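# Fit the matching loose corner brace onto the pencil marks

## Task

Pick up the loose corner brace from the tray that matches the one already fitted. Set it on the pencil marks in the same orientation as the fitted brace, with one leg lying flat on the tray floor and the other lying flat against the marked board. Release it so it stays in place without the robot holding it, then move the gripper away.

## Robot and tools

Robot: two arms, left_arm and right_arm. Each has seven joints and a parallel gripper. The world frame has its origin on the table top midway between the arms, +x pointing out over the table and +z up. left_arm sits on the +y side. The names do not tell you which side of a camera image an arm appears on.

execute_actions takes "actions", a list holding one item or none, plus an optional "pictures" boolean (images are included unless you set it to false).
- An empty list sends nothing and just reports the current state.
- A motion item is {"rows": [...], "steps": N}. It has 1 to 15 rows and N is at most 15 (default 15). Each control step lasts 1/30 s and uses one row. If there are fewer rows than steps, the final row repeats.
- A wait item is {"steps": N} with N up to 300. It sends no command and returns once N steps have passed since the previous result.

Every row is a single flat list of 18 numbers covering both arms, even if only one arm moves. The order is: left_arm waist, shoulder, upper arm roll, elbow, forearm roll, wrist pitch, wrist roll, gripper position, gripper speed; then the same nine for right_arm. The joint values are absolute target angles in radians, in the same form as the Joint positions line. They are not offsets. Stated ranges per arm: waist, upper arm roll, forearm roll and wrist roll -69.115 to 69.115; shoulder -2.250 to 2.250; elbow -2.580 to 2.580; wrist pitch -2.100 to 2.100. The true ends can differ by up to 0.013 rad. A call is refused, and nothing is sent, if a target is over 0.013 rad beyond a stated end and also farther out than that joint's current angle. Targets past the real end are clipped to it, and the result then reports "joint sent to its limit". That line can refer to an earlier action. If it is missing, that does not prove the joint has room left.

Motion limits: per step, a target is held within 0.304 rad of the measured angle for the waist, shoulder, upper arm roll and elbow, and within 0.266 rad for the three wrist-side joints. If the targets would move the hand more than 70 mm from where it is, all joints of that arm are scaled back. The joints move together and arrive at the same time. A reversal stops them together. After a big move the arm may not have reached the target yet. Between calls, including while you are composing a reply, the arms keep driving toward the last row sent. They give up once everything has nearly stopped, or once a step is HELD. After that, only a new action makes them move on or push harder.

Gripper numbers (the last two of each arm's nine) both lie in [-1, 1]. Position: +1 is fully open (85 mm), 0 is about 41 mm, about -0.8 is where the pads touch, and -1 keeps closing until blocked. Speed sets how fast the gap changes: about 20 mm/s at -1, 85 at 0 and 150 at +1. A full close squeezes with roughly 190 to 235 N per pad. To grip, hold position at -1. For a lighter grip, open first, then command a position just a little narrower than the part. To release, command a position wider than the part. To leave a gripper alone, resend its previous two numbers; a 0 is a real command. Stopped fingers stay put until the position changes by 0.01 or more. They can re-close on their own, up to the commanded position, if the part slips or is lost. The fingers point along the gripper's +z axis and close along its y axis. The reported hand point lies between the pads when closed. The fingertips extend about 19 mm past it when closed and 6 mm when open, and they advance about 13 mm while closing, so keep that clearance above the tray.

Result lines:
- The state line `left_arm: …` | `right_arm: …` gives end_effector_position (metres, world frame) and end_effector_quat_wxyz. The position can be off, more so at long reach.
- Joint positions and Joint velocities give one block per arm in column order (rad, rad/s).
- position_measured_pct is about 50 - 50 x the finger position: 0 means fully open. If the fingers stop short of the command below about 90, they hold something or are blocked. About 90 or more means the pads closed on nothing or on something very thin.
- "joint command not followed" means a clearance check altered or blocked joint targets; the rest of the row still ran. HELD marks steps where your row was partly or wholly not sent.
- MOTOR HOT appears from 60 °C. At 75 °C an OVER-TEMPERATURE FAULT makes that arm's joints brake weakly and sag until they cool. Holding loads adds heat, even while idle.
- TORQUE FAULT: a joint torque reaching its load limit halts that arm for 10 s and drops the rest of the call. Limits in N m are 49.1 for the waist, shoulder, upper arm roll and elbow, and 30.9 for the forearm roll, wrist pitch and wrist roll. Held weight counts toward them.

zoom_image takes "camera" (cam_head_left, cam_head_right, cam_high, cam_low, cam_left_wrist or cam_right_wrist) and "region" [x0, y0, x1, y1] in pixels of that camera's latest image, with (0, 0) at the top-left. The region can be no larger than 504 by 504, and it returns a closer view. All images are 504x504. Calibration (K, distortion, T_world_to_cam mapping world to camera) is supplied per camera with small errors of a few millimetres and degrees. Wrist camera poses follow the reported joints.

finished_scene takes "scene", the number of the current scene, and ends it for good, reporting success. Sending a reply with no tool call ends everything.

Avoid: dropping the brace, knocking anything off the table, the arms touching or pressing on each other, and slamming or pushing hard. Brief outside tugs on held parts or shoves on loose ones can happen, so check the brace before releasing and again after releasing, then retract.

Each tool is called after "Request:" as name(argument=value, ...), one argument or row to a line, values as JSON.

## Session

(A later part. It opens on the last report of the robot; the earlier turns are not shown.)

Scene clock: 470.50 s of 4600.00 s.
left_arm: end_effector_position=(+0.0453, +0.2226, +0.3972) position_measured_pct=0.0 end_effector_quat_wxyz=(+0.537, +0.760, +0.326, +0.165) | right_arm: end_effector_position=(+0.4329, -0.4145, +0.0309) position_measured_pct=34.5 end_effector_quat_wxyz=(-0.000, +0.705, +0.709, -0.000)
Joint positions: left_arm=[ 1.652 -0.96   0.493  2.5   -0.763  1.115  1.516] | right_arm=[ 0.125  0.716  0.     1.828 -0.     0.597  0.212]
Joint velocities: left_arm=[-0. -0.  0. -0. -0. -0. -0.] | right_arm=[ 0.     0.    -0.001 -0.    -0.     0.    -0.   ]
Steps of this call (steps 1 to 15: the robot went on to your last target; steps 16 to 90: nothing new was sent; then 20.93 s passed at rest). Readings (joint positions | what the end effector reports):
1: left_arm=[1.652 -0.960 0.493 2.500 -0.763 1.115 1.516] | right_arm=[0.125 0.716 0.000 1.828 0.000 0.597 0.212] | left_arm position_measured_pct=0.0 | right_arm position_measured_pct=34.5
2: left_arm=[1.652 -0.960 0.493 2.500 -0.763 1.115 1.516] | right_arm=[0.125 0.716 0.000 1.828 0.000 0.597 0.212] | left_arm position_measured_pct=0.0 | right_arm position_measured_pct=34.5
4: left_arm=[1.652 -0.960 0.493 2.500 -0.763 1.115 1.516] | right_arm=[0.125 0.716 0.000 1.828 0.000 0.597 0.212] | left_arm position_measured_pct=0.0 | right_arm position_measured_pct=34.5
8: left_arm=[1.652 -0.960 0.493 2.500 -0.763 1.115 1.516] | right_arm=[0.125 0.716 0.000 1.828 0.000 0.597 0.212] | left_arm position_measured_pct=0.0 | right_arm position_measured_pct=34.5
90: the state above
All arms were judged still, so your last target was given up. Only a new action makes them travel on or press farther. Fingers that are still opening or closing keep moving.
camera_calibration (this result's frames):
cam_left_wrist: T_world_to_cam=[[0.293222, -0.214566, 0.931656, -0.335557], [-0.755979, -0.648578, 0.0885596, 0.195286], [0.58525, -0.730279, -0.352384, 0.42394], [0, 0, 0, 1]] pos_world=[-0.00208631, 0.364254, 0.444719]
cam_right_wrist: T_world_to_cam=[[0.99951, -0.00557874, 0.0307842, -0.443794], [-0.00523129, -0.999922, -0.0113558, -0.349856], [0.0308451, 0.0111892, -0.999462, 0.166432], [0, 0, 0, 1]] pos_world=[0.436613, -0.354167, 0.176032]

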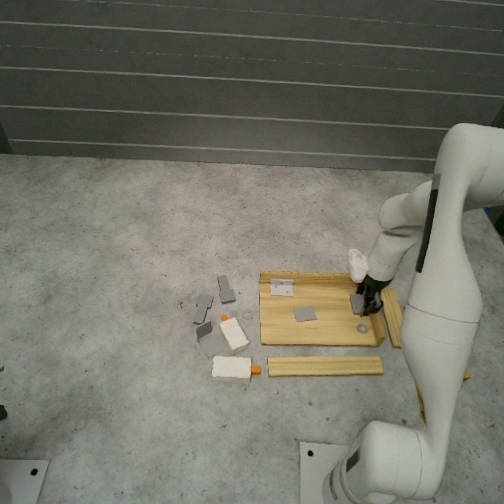

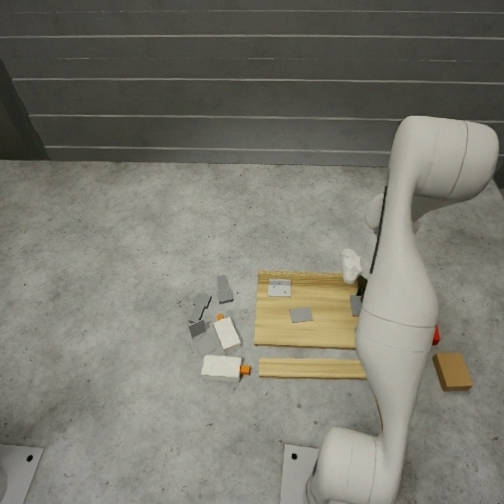

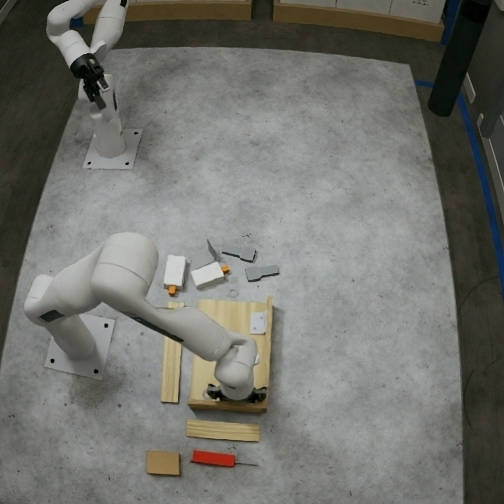

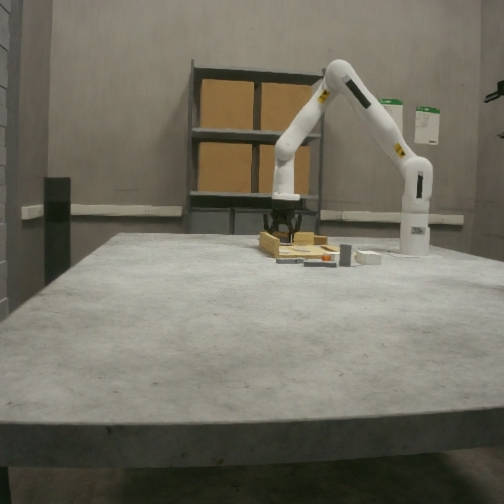

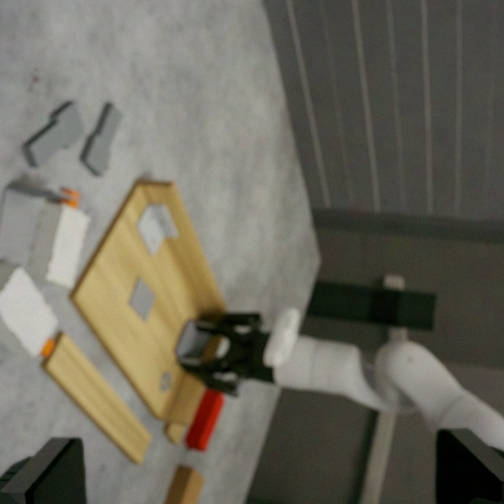

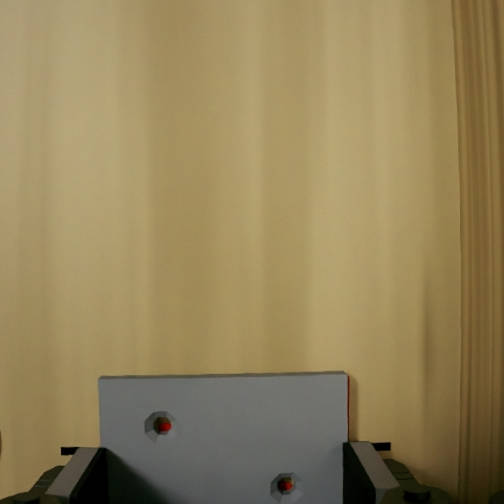

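Request:
execute_actions(
  actions=[
    {"rows": [[1.652,-0.96,0.493,2.5,-0.763,1.115,1.516,1,0,0.1279,0.7173,0,1.8256,0,0.5987,0.2149,-1,-0.6]], "steps": 15},
  ],
)

Scene clock: 484.10 s of 4600.00 s.
left_arm: end_effector_position=(+0.0453, +0.2226, +0.3972) position_measured_pct=0.0 end_effector_quat_wxyz=(+0.537, +0.760, +0.326, +0.165) | right_arm: end_effector_position=(+0.4332, -0.4160, +0.0309) position_measured_pct=34.5 end_effector_quat_wxyz=(+0.000, +0.705, +0.709, +0.000)
Joint positions: left_arm=[ 1.652 -0.96   0.493  2.5   -0.763  1.115  1.516] | right_arm=[0.128 0.717 0.    1.826 0.    0.599 0.215]
Joint velocities: left_arm=[-0.    -0.     0.001 -0.    -0.    -0.    -0.   ] | right_arm=[ 0.     0.002 -0.    -0.001 -0.001 -0.     0.   ]
Steps of this call (steps 1 to 90: nothing new was sent; then 10.10 s passed at rest; steps 91 to 105: all 15 steps of this action). Readings (joint positions | what the end effector reports):
91: left_arm=[1.652 -0.960 0.493 2.500 -0.763 1.115 1.516] | right_arm=[0.125 0.717 -0.000 1.828 -0.000 0.597 0.212] | left_arm position_measured_pct=0.0 | right_arm position_measured_pct=34.5
92: left_arm=[1.652 -0.960 0.493 2.500 -0.763 1.115 1.516] | right_arm=[0.126 0.717 -0.000 1.827 -0.000 0.598 0.213] | left_arm position_measured_pct=0.0 | right_arm position_measured_pct=34.5
94: left_arm=[1.652 -0.960 0.493 2.500 -0.763 1.115 1.516] | right_arm=[0.127 0.717 0.000 1.826 0.000 0.598 0.214] | left_arm position_measured_pct=0.0 | right_arm position_measured_pct=34.5
98: left_arm=[1.652 -0.960 0.493 2.500 -0.763 1.115 1.516] | right_arm=[0.128 0.717 0.000 1.826 0.000 0.599 0.215] | left_arm position_measured_pct=0.0 | right_arm position_measured_pct=34.5
105: the state above
camera_calibration (this result's frames):
cam_left_wrist: T_world_to_cam=[[0.293222, -0.214565, 0.931656, -0.335557], [-0.755979, -0.648578, 0.0885596, 0.195286], [0.58525, -0.73028, -0.352384, 0.42394], [0, 0, 0, 1]] pos_world=[-0.00208636, 0.364254, 0.444719]
cam_right_wrist: T_world_to_cam=[[0.99951, -0.00555948, 0.0307909, -0.444092], [-0.00521205, -0.999922, -0.0113523, -0.351352], [0.0308516, 0.0111863, -0.999461, 0.166456], [0, 0, 0, 1]] pos_world=[0.436908, -0.355656, 0.176052]

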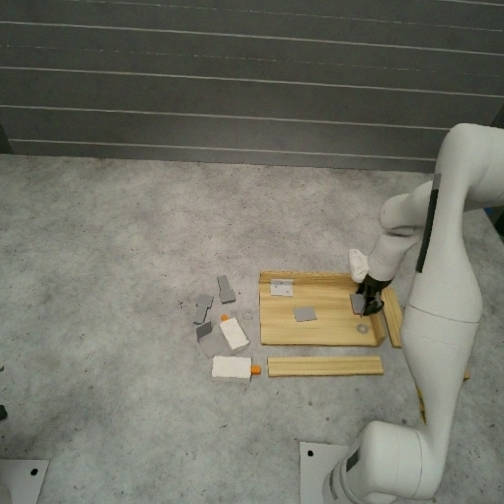

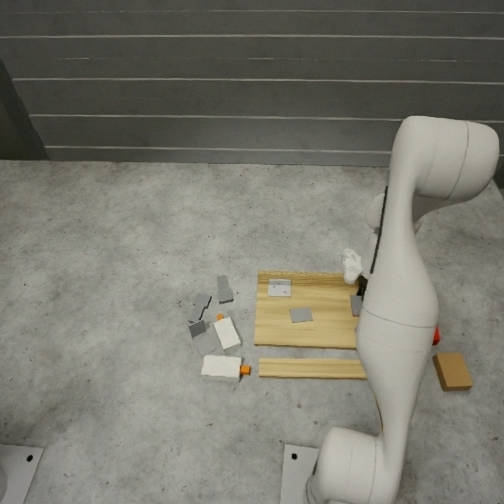

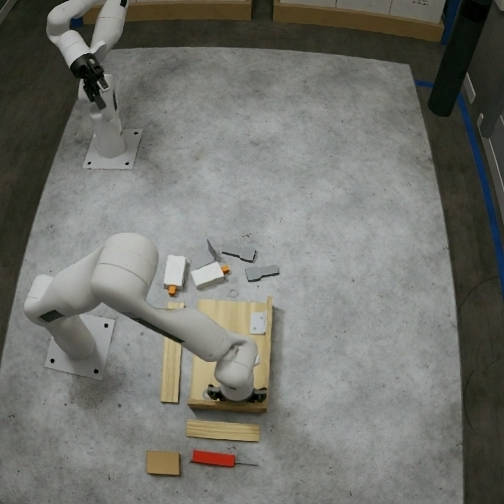

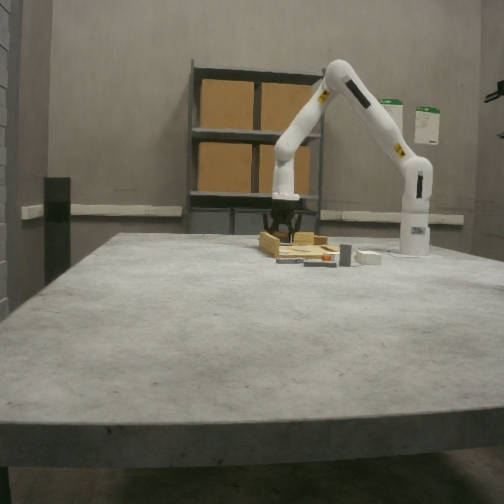

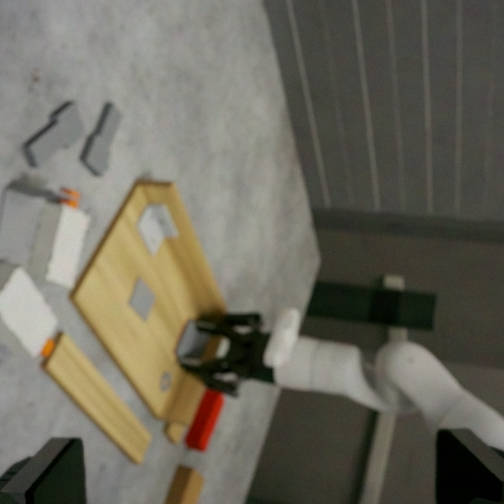

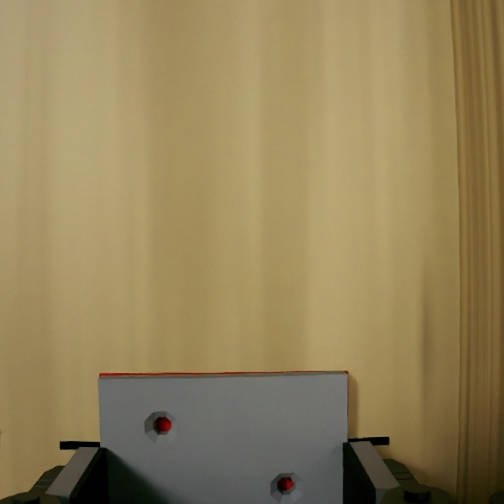

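Request:
execute_actions(
  actions=[
    {"rows": [[1.652,-0.96,0.493,2.5,-0.763,1.115,1.516,1,0,0.1279,0.7204,0,1.8263,0,0.5949,0.2149,-1,-0.6]], "steps": 15},
  ],
)

Request:
zoom_image(
  camera="cam_right_wrist",
  region=[60, 300, 400, 504],
)

Scene clock: 497.47 s of 4600.00 s.
left_arm: end_effector_position=(+0.0453, +0.2226, +0.3972) position_measured_pct=0.0 end_effector_quat_wxyz=(+0.537, +0.760, +0.326, +0.165) | right_arm: end_effector_position=(+0.4332, -0.4159, +0.0294) position_measured_pct=34.5 end_effector_quat_wxyz=(+0.000, +0.705, +0.709, +0.000)
Joint positions: left_arm=[ 1.652 -0.96   0.493  2.5   -0.763  1.115  1.516] | right_arm=[ 0.128  0.72  -0.     1.826 -0.     0.595  0.215]
Joint velocities: left_arm=[ 0.001 -0.    -0.     0.    -0.     0.     0.   ] | right_arm=[ 0.  0. -0. -0. -0. -0. -0.]
Steps of this call (steps 1 to 15: the robot went on to your last target; steps 16 to 90: nothing new was sent; then 9.87 s passed at rest; steps 91 to 105: all 15 steps of this action). Readings (joint positions | what the end effector reports):
91: left_arm=[1.652 -0.960 0.493 2.500 -0.763 1.115 1.516] | right_arm=[0.128 0.718 0.000 1.826 -0.000 0.598 0.215] | left_arm position_measured_pct=0.0 | right_arm position_measured_pct=34.5
92: left_arm=[1.652 -0.960 0.493 2.500 -0.763 1.115 1.516] | right_arm=[0.128 0.718 -0.000 1.826 -0.000 0.597 0.215] | left_arm position_measured_pct=0.0 | right_arm position_measured_pct=34.5
94: left_arm=[1.652 -0.960 0.493 2.500 -0.763 1.115 1.516] | right_arm=[0.128 0.719 -0.000 1.826 -0.000 0.596 0.215] | left_arm position_measured_pct=0.0 | right_arm position_measured_pct=34.5
98: left_arm=[1.652 -0.960 0.493 2.500 -0.763 1.115 1.516] | right_arm=[0.128 0.720 -0.000 1.826 -0.000 0.595 0.215] | left_arm position_measured_pct=0.0 | right_arm position_measured_pct=34.5
105: the state above
camera_calibration (this result's frames):
cam_left_wrist: T_world_to_cam=[[0.293222, -0.214566, 0.931656, -0.335557], [-0.755979, -0.648578, 0.0885596, 0.195285], [0.585249, -0.73028, -0.352384, 0.42394], [0, 0, 0, 1]] pos_world=[-0.00208636, 0.364254, 0.444719]
cam_right_wrist: T_world_to_cam=[[0.999509, -0.00549643, 0.0308527, -0.444045], [-0.0051462, -0.999922, -0.0114197, -0.351329], [0.0309131, 0.0112553, -0.999459, 0.164953], [0, 0, 0, 1]] pos_world=[0.43692, -0.355598, 0.174551]

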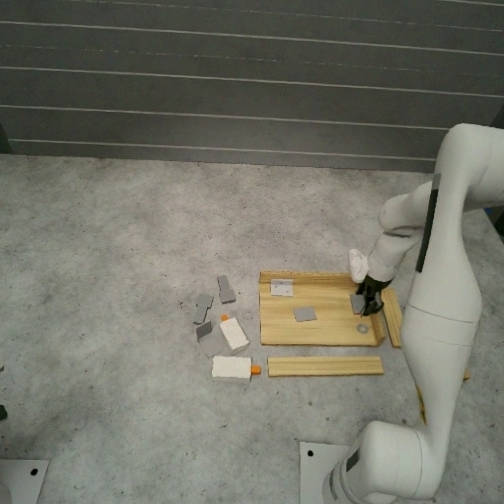

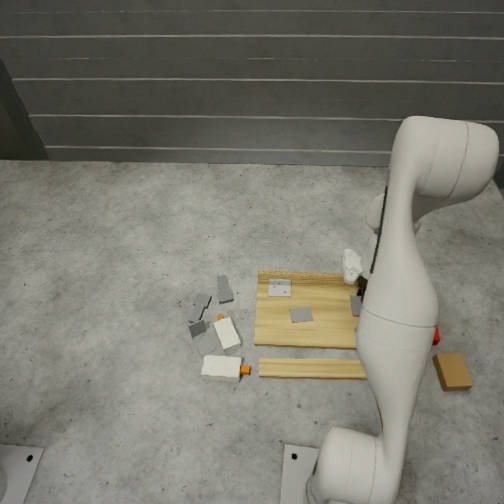

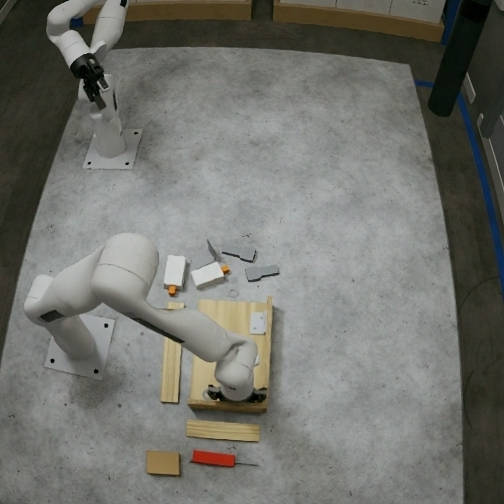

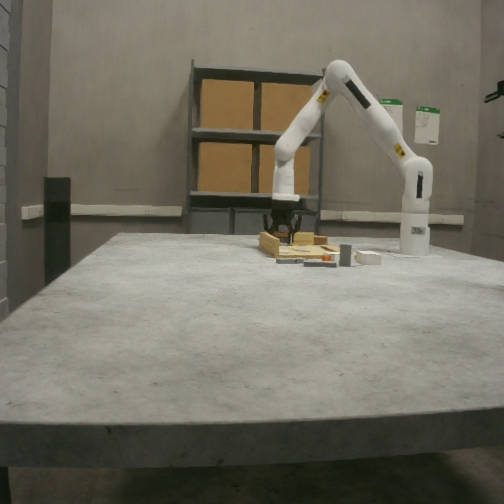

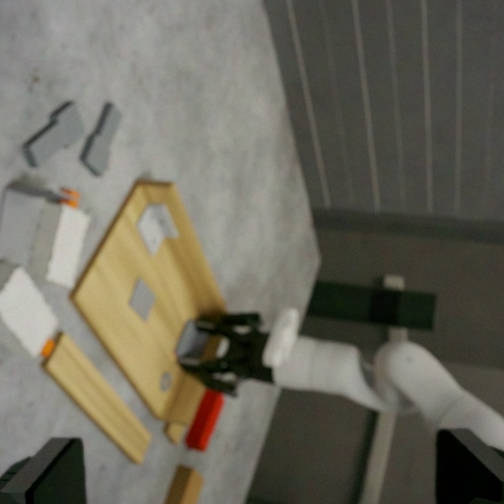

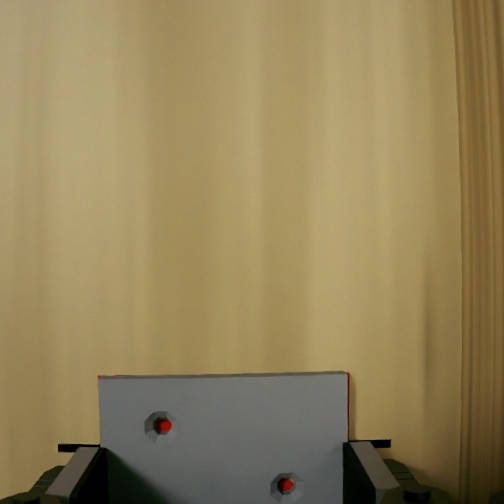

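Region (60, 300, 400, 504) of cam_right_wrist's 504x504 image, scaled by 1.482; it fills the top 302 rows of this view, and the rest is white.

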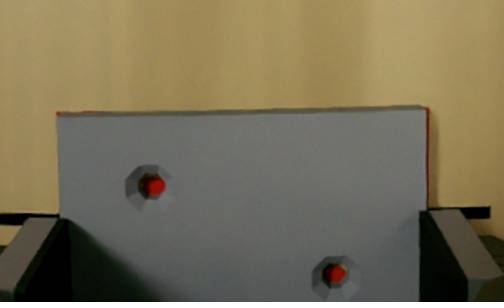

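Request:
execute_actions(
  actions=[
    {"rows": [[1.652,-0.96,0.493,2.5,-0.763,1.115,1.516,1,0,0.1296,0.7207,0,1.8256,0,0.5953,0.2126,-1,-0.6]], "steps": 15},
  ],
)

Request:
zoom_image(
  camera="cam_right_wrist",
  region=[60, 300, 400, 504],
)

Scene clock: 510.57 s of 4600.00 s.
left_arm: end_effector_position=(+0.0453, +0.2226, +0.3972) position_measured_pct=0.0 end_effector_quat_wxyz=(+0.537, +0.760, +0.326, +0.165) | right_arm: end_effector_position=(+0.4332, -0.4161, +0.0294) position_measured_pct=34.5 end_effector_quat_wxyz=(-0.000, +0.707, +0.708, +0.000)
Joint positions: left_arm=[ 1.652 -0.96   0.493  2.5   -0.763  1.115  1.516] | right_arm=[ 0.129  0.721 -0.001  1.826 -0.     0.595  0.213]
Joint velocities: left_arm=[ 0.001  0.    -0.    -0.001 -0.     0.    -0.   ] | right_arm=[-0.001 -0.001 -0.    -0.     0.001 -0.    -0.   ]
Steps of this call (steps 1 to 15: the robot went on to your last target; steps 16 to 90: nothing new was sent; then 9.60 s passed at rest; steps 91 to 105: all 15 steps of this action). Readings (joint positions | what the end effector reports):
91: left_arm=[1.652 -0.960 0.493 2.500 -0.763 1.115 1.516] | right_arm=[0.128 0.720 -0.000 1.826 -0.000 0.595 0.215] | left_arm position_measured_pct=0.0 | right_arm position_measured_pct=34.5
92: left_arm=[1.652 -0.960 0.493 2.500 -0.763 1.115 1.516] | right_arm=[0.128 0.720 -0.000 1.826 -0.000 0.595 0.214] | left_arm position_measured_pct=0.0 | right_arm position_measured_pct=34.5
94: left_arm=[1.652 -0.960 0.493 2.500 -0.763 1.115 1.516] | right_arm=[0.129 0.721 -0.001 1.826 -0.000 0.595 0.213] | left_arm position_measured_pct=0.0 | right_arm position_measured_pct=34.5
98: left_arm=[1.652 -0.960 0.493 2.500 -0.763 1.115 1.516] | right_arm=[0.129 0.721 -0.001 1.826 -0.000 0.595 0.213] | left_arm position_measured_pct=0.0 | right_arm position_measured_pct=34.5
105: the state above
camera_calibration (this result's frames):
cam_left_wrist: T_world_to_cam=[[0.293222, -0.214566, 0.931656, -0.335557], [-0.755979, -0.648578, 0.0885596, 0.195286], [0.58525, -0.73028, -0.352384, 0.42394], [0, 0, 0, 1]] pos_world=[-0.00208634, 0.364254, 0.444719]
cam_right_wrist: T_world_to_cam=[[0.999488, -0.00887984, 0.0307534, -0.445478], [-0.00851187, -0.999891, -0.0120755, -0.349988], [0.0308573, 0.0118075, -0.999454, 0.165198], [0, 0, 0, 1]] pos_world=[0.437173, -0.355856, 0.174581]

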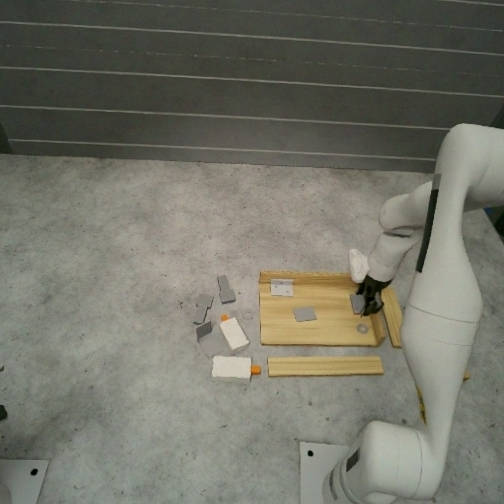

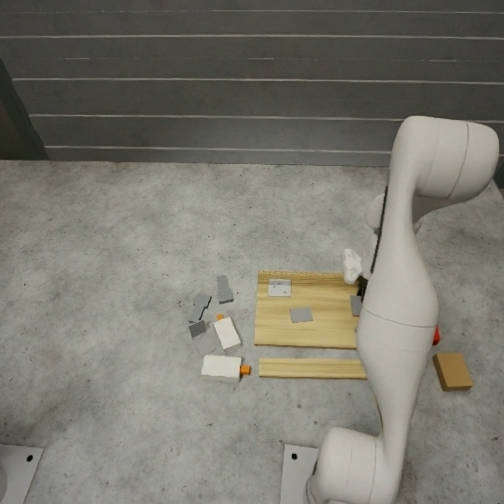

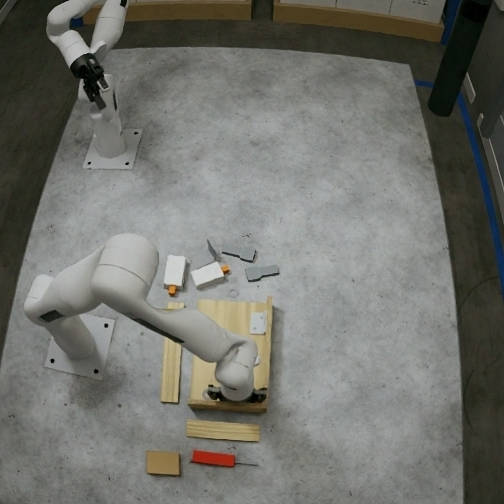

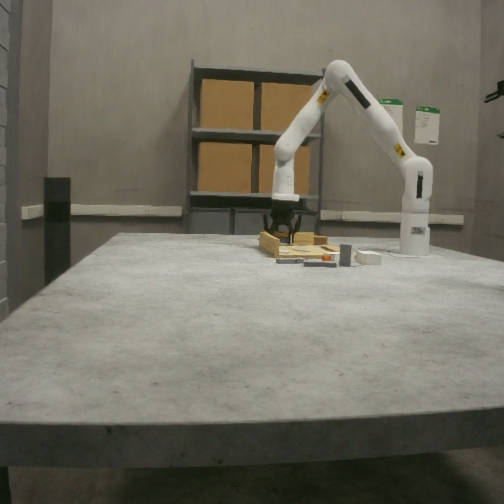

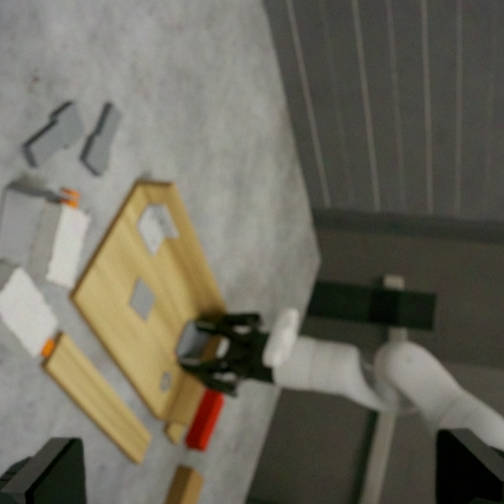

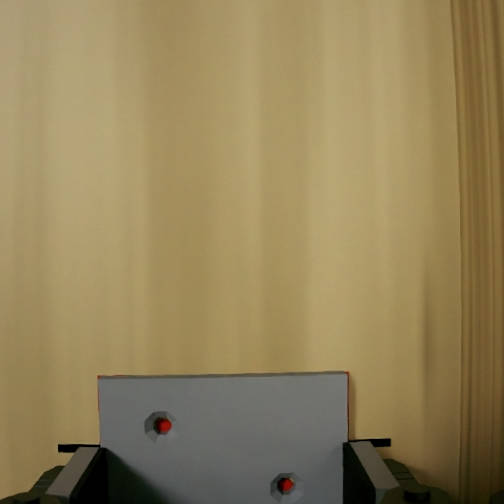

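Region (60, 300, 400, 504) of cam_right_wrist's 504x504 image, scaled by 1.482; it fills the top 302 rows of this view, and the rest is white.

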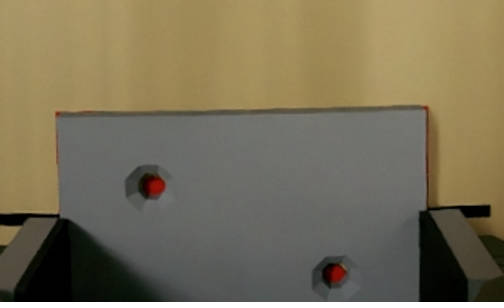

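Request:
execute_actions(
  actions=[
    {"rows": [[1.652,-0.96,0.493,2.5,-0.763,1.115,1.516,1,0,0.1285,0.7205,0,1.8261,0,0.5950,0.2115,-1,-0.6],[1.652,-0.96,0.493,2.5,-0.763,1.115,1.516,1,0,0.1285,0.7205,0,1.8261,0,0.5950,0.2115,-1,-0.6],[1.652,-0.96,0.493,2.5,-0.763,1.115,1.516,1,0,0.1285,0.7205,0,1.8261,0,0.5950,0.2115,-1,-0.6],[1.652,-0.96,0.493,2.5,-0.763,1.115,1.516,1,0,0.1285,0.7205,0,1.8261,0,0.5950,0.2115,-1,-0.6],[1.652,-0.96,0.493,2.5,-0.763,1.115,1.516,1,0,0.1285,0.7205,0,1.8261,0,0.5950,0.2115,-1,-0.6],[1.652,-0.96,0.493,2.5,-0.763,1.115,1.516,1,0,0.1285,0.7226,0,1.8265,0,0.5925,0.2115,-1,-0.6]], "steps": 15},
  ],
)

Request:
zoom_image(
  camera="cam_right_wrist",
  region=[60, 300, 400, 504],
)

Scene clock: 526.90 s of 4600.00 s.
left_arm: end_effector_position=(+0.0453, +0.2226, +0.3972) position_measured_pct=0.0 end_effector_quat_wxyz=(+0.537, +0.760, +0.326, +0.165) | right_arm: end_effector_position=(+0.4332, -0.4161, +0.0286) position_measured_pct=34.5 end_effector_quat_wxyz=(-0.000, +0.707, +0.707, +0.000)
Joint positions: left_arm=[ 1.652 -0.96   0.493  2.5   -0.763  1.115  1.516] | right_arm=[ 0.128  0.722 -0.     1.827 -0.     0.593  0.211]
Joint velocities: left_arm=[ 0.    -0.    -0.     0.     0.     0.001 -0.   ] | right_arm=[ 0.001 -0.001 -0.001  0.001  0.001  0.     0.   ]
Steps of this call (steps 1 to 15: the robot went on to your last target; steps 16 to 90: nothing new was sent; then 12.83 s passed at rest; steps 91 to 105: all 15 steps of this action). Readings (joint positions | what the end effector reports):
91: left_arm=[1.652 -0.960 0.493 2.500 -0.763 1.115 1.516] | right_arm=[0.129 0.721 -0.001 1.826 -0.000 0.595 0.212] | left_arm position_measured_pct=0.0 | right_arm position_measured_pct=34.5
92: left_arm=[1.652 -0.960 0.493 2.500 -0.763 1.115 1.516] | right_arm=[0.129 0.721 -0.000 1.826 -0.000 0.595 0.212] | left_arm position_measured_pct=0.0 | right_arm position_measured_pct=34.5
94: left_arm=[1.652 -0.960 0.493 2.500 -0.763 1.115 1.516] | right_arm=[0.128 0.720 -0.000 1.826 -0.000 0.595 0.212] | left_arm position_measured_pct=0.0 | right_arm position_measured_pct=34.5
98: left_arm=[1.652 -0.960 0.493 2.500 -0.763 1.115 1.516] | right_arm=[0.128 0.722 -0.000 1.826 -0.000 0.594 0.212] | left_arm position_measured_pct=0.0 | right_arm position_measured_pct=34.5
105: the state above
camera_calibration (this result's frames):
cam_left_wrist: T_world_to_cam=[[0.293222, -0.214566, 0.931656, -0.335557], [-0.755979, -0.648578, 0.0885595, 0.195286], [0.58525, -0.73028, -0.352384, 0.42394], [0, 0, 0, 1]] pos_world=[-0.00208634, 0.364254, 0.444719]
cam_right_wrist: T_world_to_cam=[[0.999478, -0.00934863, 0.0309248, -0.445603], [-0.00899619, -0.999893, -0.0115162, -0.349805], [0.0310291, 0.011232, -0.999455, 0.164129], [0, 0, 0, 1]] pos_world=[0.43713, -0.355777, 0.173791]

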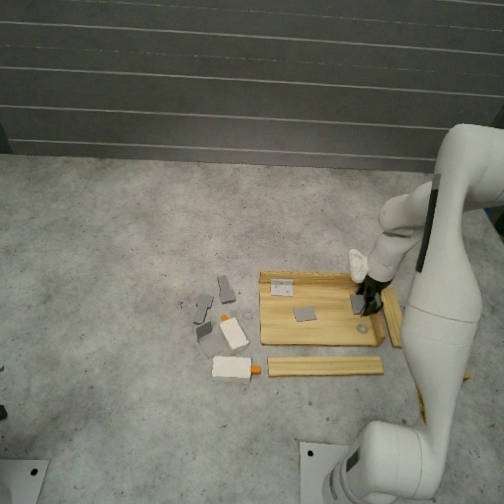

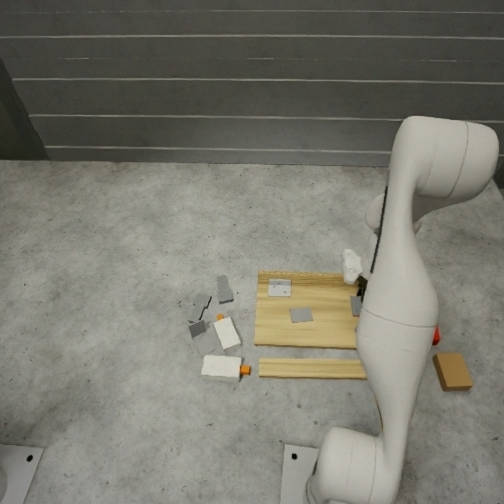

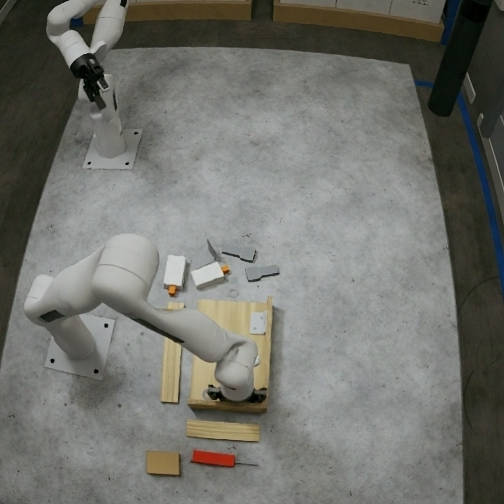

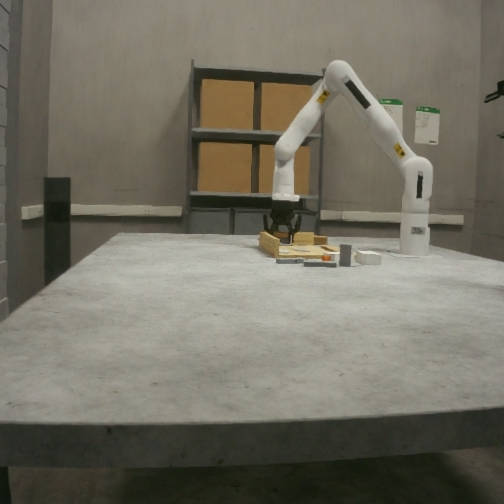

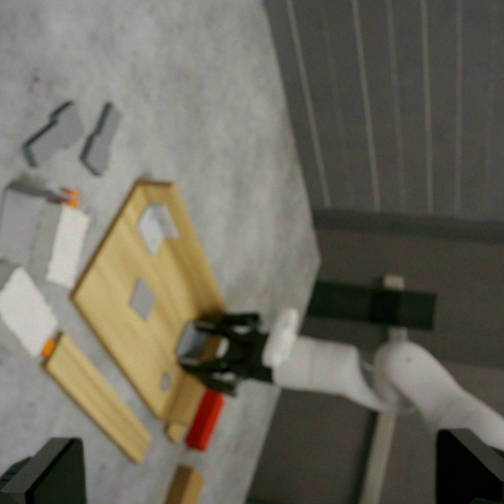

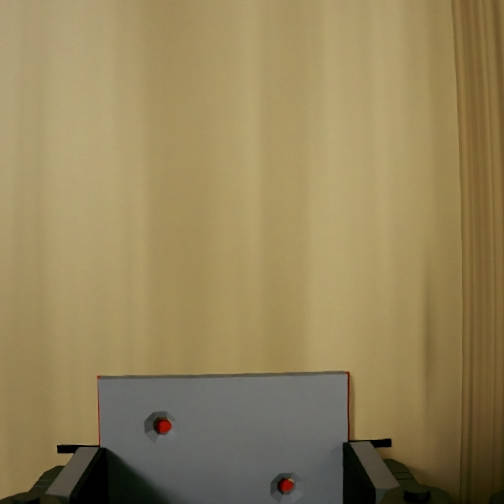

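Region (60, 300, 400, 504) of cam_right_wrist's 504x504 image, scaled by 1.482; it fills the top 302 rows of this view, and the rest is white.

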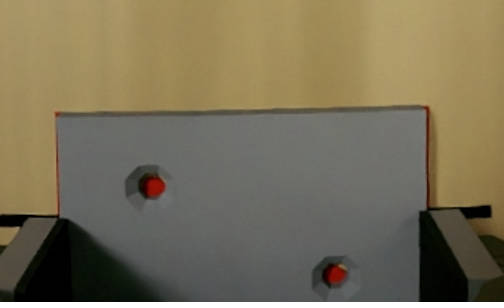

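Request:
execute_actions(
  actions=[
    {"rows": [[1.652,-0.96,0.493,2.5,-0.763,1.115,1.516,1,0,0.1285,0.7238,0,1.8268,0,0.5910,0.2115,-1,-0.6],[1.652,-0.96,0.493,2.5,-0.763,1.115,1.516,1,0,0.1285,0.7238,0,1.8268,0,0.5910,0.2115,-1,-0.6],[1.652,-0.96,0.493,2.5,-0.763,1.115,1.516,1,0,0.1285,0.7238,0,1.8268,0,0.5910,0.2115,-1,-0.6],[1.652,-0.96,0.493,2.5,-0.763,1.115,1.516,1,0,0.1285,0.7238,0,1.8268,0,0.5910,0.2115,-1,-0.6],[1.652,-0.96,0.493,2.5,-0.763,1.115,1.516,1,0,0.1285,0.7238,0,1.8268,0,0.5910,0.2115,-1,-0.6],[1.652,-0.96,0.493,2.5,-0.763,1.115,1.516,1,0,0.1285,0.7238,0,1.8268,0,0.5910,0.2115,-1,-0.6],[1.652,-0.96,0.493,2.5,-0.763,1.115,1.516,1,0,0.1285,0.7238,0,1.8268,0,0.5910,0.2115,0.66,-0.8]], "steps": 15},
  ],
  pictures=false,
)

Request:
execute_actions(
  actions=[
    {"steps": 15},
  ],
)

Request:
zoom_image(
  camera="cam_right_wrist",
  region=[40, 290, 420, 504],
)

Scene clock: 547.57 s of 4600.00 s.
left_arm: end_effector_position=(+0.0453, +0.2226, +0.3972) position_measured_pct=0.0 end_effector_quat_wxyz=(+0.537, +0.760, +0.326, +0.165) | right_arm: end_effector_position=(+0.4333, -0.4161, +0.0279) position_measured_pct=27.4 end_effector_quat_wxyz=(+0.000, +0.707, +0.707, +0.000)
Joint positions: left_arm=[ 1.652 -0.96   0.493  2.5   -0.763  1.115  1.516] | right_arm=[ 0.128  0.724 -0.     1.827 -0.     0.591  0.211]
Joint velocities: left_arm=[ 0.     0.001  0.    -0.    -0.     0.    -0.   ] | right_arm=[ 0.     0.001  0.     0.    -0.     0.    -0.   ]
Steps of this call (steps 1 to 15: the robot went on to your last target; steps 16 to 90: nothing new was sent; then 17.17 s passed at rest; steps 91 to 105: all 15 steps of this action). Readings (joint positions | what the end effector reports):
91: left_arm=[1.652 -0.960 0.493 2.500 -0.763 1.115 1.516] | right_arm=[0.128 0.722 -0.000 1.827 -0.000 0.593 0.211] | left_arm position_measured_pct=0.0 | right_arm position_measured_pct=34.5
92: left_arm=[1.652 -0.960 0.493 2.500 -0.763 1.115 1.516] | right_arm=[0.128 0.722 -0.000 1.827 -0.000 0.593 0.211] | left_arm position_measured_pct=0.0 | right_arm position_measured_pct=34.5
94: left_arm=[1.652 -0.960 0.493 2.500 -0.763 1.115 1.516] | right_arm=[0.128 0.722 -0.000 1.827 -0.000 0.593 0.211] | left_arm position_measured_pct=0.0 | right_arm position_measured_pct=34.5
98: left_arm=[1.652 -0.960 0.493 2.500 -0.763 1.115 1.516] | right_arm=[0.128 0.722 -0.000 1.827 -0.000 0.592 0.211] | left_arm position_measured_pct=0.0 | right_arm position_measured_pct=34.5
105: the state above

Scene clock: 548.07 s of 4600.00 s.
left_arm: end_effector_position=(+0.0453, +0.2226, +0.3972) position_measured_pct=0.0 end_effector_quat_wxyz=(+0.537, +0.760, +0.326, +0.165) | right_arm: end_effector_position=(+0.4332, -0.4163, +0.0277) position_measured_pct=17.1 end_effector_quat_wxyz=(-0.000, +0.707, +0.707, -0.000)
Joint positions: left_arm=[ 1.652 -0.96   0.493  2.5   -0.763  1.115  1.516] | right_arm=[0.128 0.724 0.    1.827 0.    0.591 0.211]
Joint velocities: left_arm=[ 0.    -0.001  0.     0.001 -0.    -0.    -0.   ] | right_arm=[-0.    -0.     0.    -0.002  0.     0.     0.   ]
Steps of this call (steps 1 to 15: the robot went on to your last target). Readings (joint positions | what the end effector reports):
1: left_arm=[1.652 -0.960 0.493 2.500 -0.763 1.115 1.516] | right_arm=[0.128 0.724 -0.000 1.827 -0.000 0.591 0.211] | left_arm position_measured_pct=0.0 | right_arm position_measured_pct=26.2
2: left_arm=[1.652 -0.960 0.493 2.500 -0.763 1.115 1.516] | right_arm=[0.128 0.724 -0.000 1.827 -0.000 0.591 0.211] | left_arm position_measured_pct=0.0 | right_arm position_measured_pct=25.0
4: left_arm=[1.652 -0.960 0.493 2.500 -0.763 1.115 1.516] | right_arm=[0.128 0.724 -0.000 1.827 -0.000 0.591 0.211] | left_arm position_measured_pct=0.0 | right_arm position_measured_pct=22.6
8: left_arm=[1.652 -0.960 0.493 2.500 -0.763 1.115 1.516] | right_arm=[0.128 0.724 0.000 1.827 0.000 0.591 0.212] | left_arm position_measured_pct=0.0 | right_arm position_measured_pct=18.3
15: the state above
All arms were judged still, so your last target was given up. Only a new action makes them travel on or press farther. Fingers that are still opening or closing keep moving.
camera_calibration (this result's frames):
cam_left_wrist: T_world_to_cam=[[0.293222, -0.214565, 0.931656, -0.335557], [-0.755979, -0.648578, 0.0885596, 0.195286], [0.58525, -0.73028, -0.352384, 0.42394], [0, 0, 0, 1]] pos_world=[-0.00208637, 0.364254, 0.444719]
cam_right_wrist: T_world_to_cam=[[0.99948, -0.00957163, 0.0307866, -0.445629], [-0.00922582, -0.999893, -0.011355, -0.349918], [0.030892, 0.0110651, -0.999461, 0.163231], [0, 0, 0, 1]] pos_world=[0.437127, -0.355953, 0.172889]

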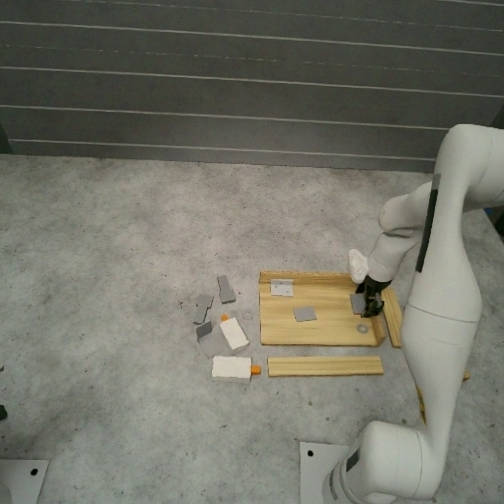

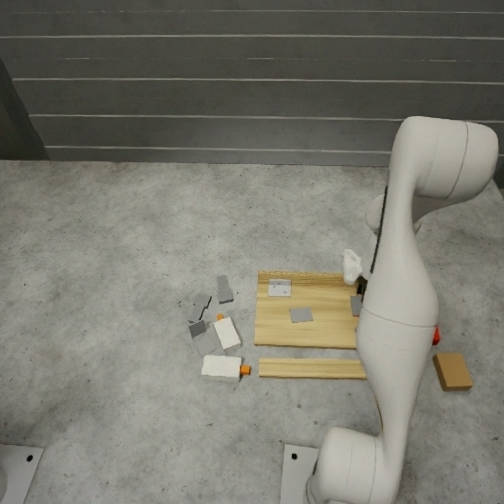

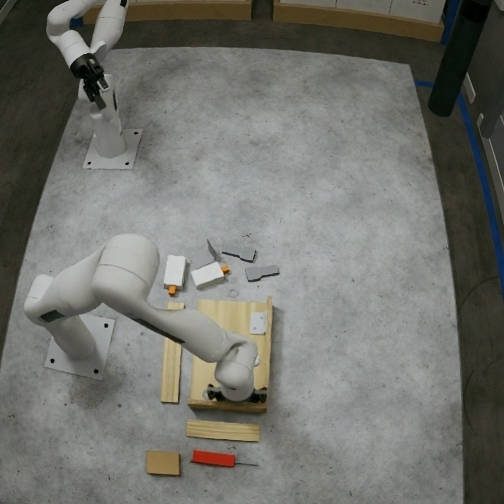

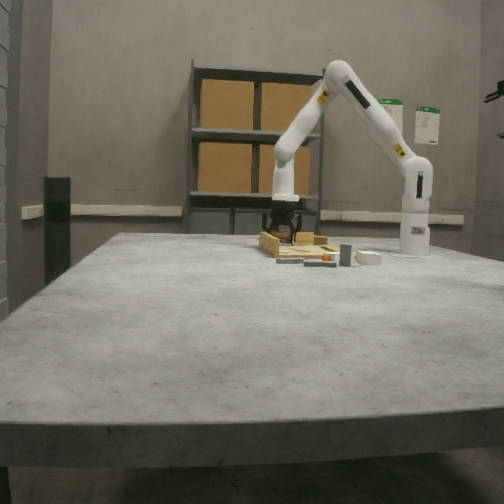

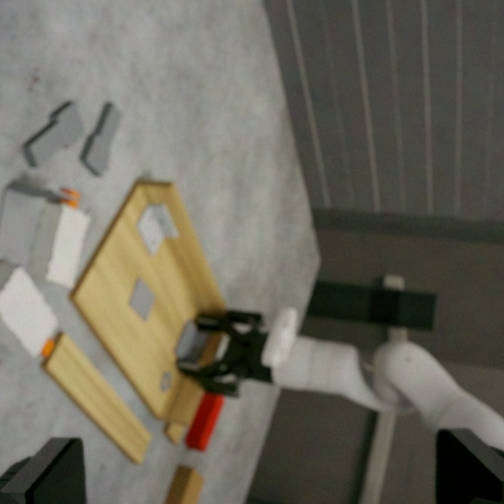

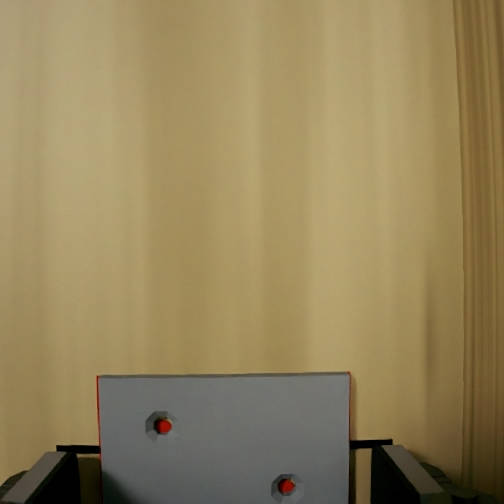

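Region (40, 290, 420, 504) of cam_right_wrist's 504x504 image, scaled by 1.326; it fills the top 284 rows of this view, and the rest is white.

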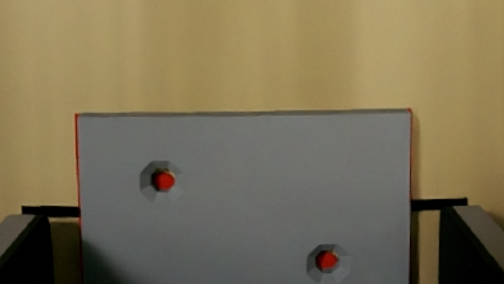

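Request:
execute_actions(
  actions=[
    {"rows": [[1.652,-0.96,0.493,2.5,-0.763,1.115,1.516,1,0,0.1133,0.7034,0,1.8291,0,0.6091,0.1963,0.66,-0.8]], "steps": 14},
  ],
  pictures=false,
)

Request:
execute_actions(
  actions=[
    {"rows": [[1.652,-0.96,0.493,2.5,-0.763,1.115,1.516,1,0,0.1133,0.7034,0,1.8291,0,0.6091,0.1963,0.0,-0.3]], "steps": 15},
  ],
)

Scene clock: 588.23 s of 4600.00 s.
left_arm: end_effector_position=(+0.0453, +0.2226, +0.3972) position_measured_pct=0.0 end_effector_quat_wxyz=(+0.537, +0.760, +0.326, +0.165) | right_arm: end_effector_position=(+0.4331, -0.4093, +0.0365) position_measured_pct=17.1 end_effector_quat_wxyz=(-0.000, +0.707, +0.707, -0.000)
Joint positions: left_arm=[ 1.652 -0.96   0.493  2.5   -0.763  1.115  1.516] | right_arm=[ 0.113  0.704 -0.     1.829 -0.     0.609  0.196]
Joint velocities: left_arm=[-0.001 -0.001 -0.    -0.001  0.     0.     0.   ] | right_arm=[-0.001 -0.002  0.    -0.    -0.     0.    -0.   ]
Steps of this call (steps 1 to 90: nothing new was sent; then 36.70 s passed at rest; steps 91 to 104: all 14 steps of this action). Readings (joint positions | what the end effector reports):
91: left_arm=[1.652 -0.960 0.493 2.500 -0.763 1.115 1.516] | right_arm=[0.128 0.723 0.000 1.827 0.000 0.591 0.211] | left_arm position_measured_pct=0.0 | right_arm position_measured_pct=17.1
92: left_arm=[1.652 -0.960 0.493 2.500 -0.763 1.115 1.516] | right_arm=[0.124 0.718 0.001 1.828 0.000 0.595 0.208] | left_arm position_measured_pct=0.0 | right_arm position_measured_pct=17.1
94: left_arm=[1.652 -0.960 0.493 2.500 -0.763 1.115 1.516] | right_arm=[0.117 0.709 -0.000 1.828 -0.000 0.604 0.201] | left_arm position_measured_pct=0.0 | right_arm position_measured_pct=17.1
98: left_arm=[1.652 -0.960 0.493 2.500 -0.763 1.115 1.516] | right_arm=[0.114 0.705 -0.000 1.829 -0.000 0.608 0.197] | left_arm position_measured_pct=0.0 | right_arm position_measured_pct=17.1
104: the state above

Scene clock: 588.73 s of 4600.00 s.
left_arm: end_effector_position=(+0.0453, +0.2226, +0.3972) position_measured_pct=0.0 end_effector_quat_wxyz=(+0.537, +0.760, +0.326, +0.165) | right_arm: end_effector_position=(+0.4332, -0.4093, +0.0366) position_measured_pct=44.8 end_effector_quat_wxyz=(-0.000, +0.707, +0.707, -0.000)
Joint positions: left_arm=[ 1.652 -0.96   0.493  2.5   -0.763  1.115  1.516] | right_arm=[ 0.113  0.703 -0.     1.829  0.     0.609  0.196]
Joint velocities: left_arm=[-0.001 -0.    -0.    -0.001  0.     0.    -0.   ] | right_arm=[ 0.     0.001  0.001 -0.001 -0.     0.     0.   ]
Steps of this call (steps 1 to 15: all 15 steps of this action). Readings (joint positions | what the end effector reports):
1: left_arm=[1.652 -0.960 0.493 2.500 -0.763 1.115 1.516] | right_arm=[0.113 0.704 -0.000 1.829 -0.000 0.609 0.196] | left_arm position_measured_pct=0.0 | right_arm position_measured_pct=17.1
2: left_arm=[1.652 -0.960 0.493 2.500 -0.763 1.115 1.516] | right_arm=[0.113 0.704 -0.000 1.829 -0.000 0.609 0.196] | left_arm position_measured_pct=0.0 | right_arm position_measured_pct=17.1
4: left_arm=[1.652 -0.960 0.493 2.500 -0.763 1.115 1.516] | right_arm=[0.113 0.703 -0.000 1.829 -0.000 0.609 0.196] | left_arm position_measured_pct=0.0 | right_arm position_measured_pct=20.2
8: left_arm=[1.652 -0.960 0.493 2.500 -0.763 1.115 1.516] | right_arm=[0.113 0.703 -0.000 1.829 -0.000 0.609 0.196] | left_arm position_measured_pct=0.0 | right_arm position_measured_pct=29.0
15: the state above
camera_calibration (this result's frames):
cam_left_wrist: T_world_to_cam=[[0.293222, -0.214565, 0.931656, -0.335557], [-0.755979, -0.648578, 0.0885596, 0.195286], [0.58525, -0.73028, -0.352384, 0.42394], [0, 0, 0, 1]] pos_world=[-0.00208636, 0.364254, 0.444719]
cam_right_wrist: T_world_to_cam=[[0.99948, -0.00957793, 0.0307787, -0.445835], [-0.00923215, -0.999893, -0.0113569, -0.34279], [0.0308842, 0.0110668, -0.999462, 0.17198], [0, 0, 0, 1]] pos_world=[0.437128, -0.348927, 0.181716]

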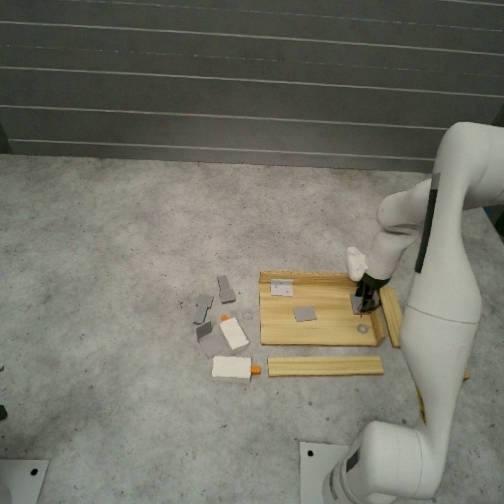

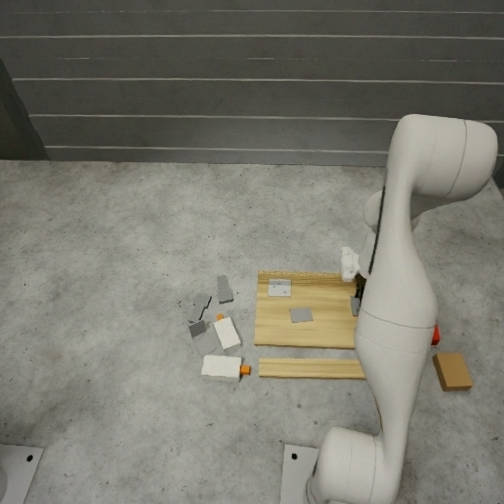

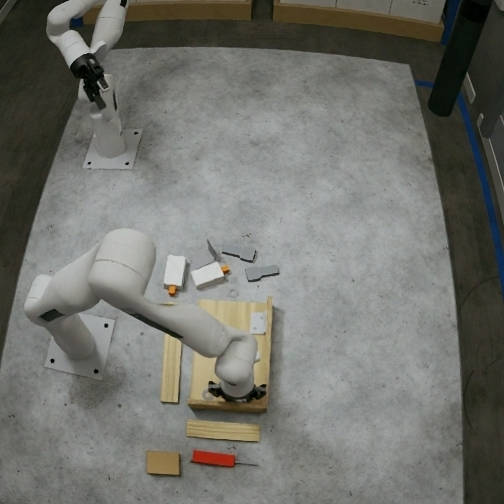

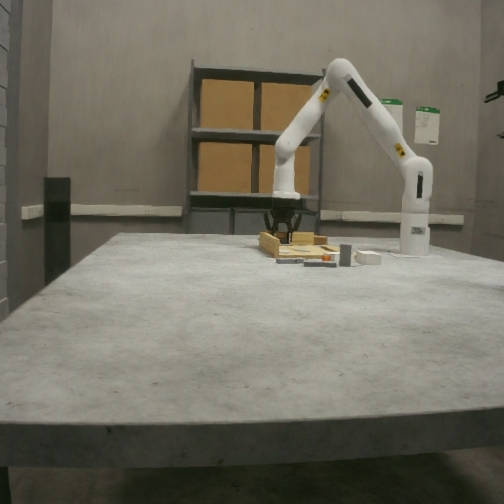

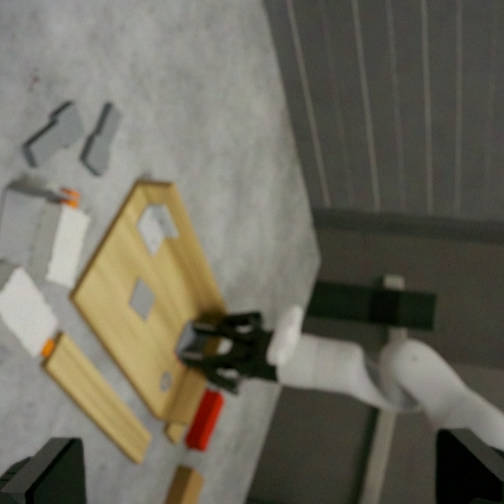

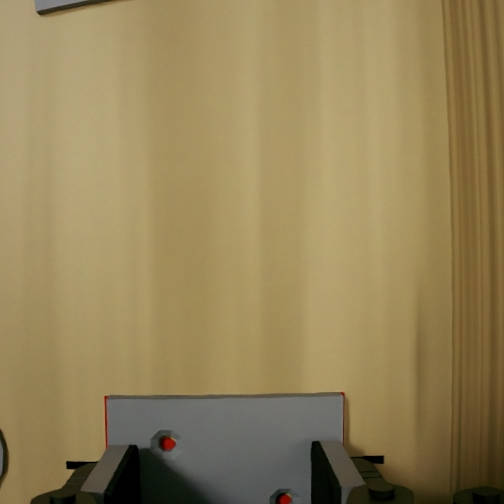

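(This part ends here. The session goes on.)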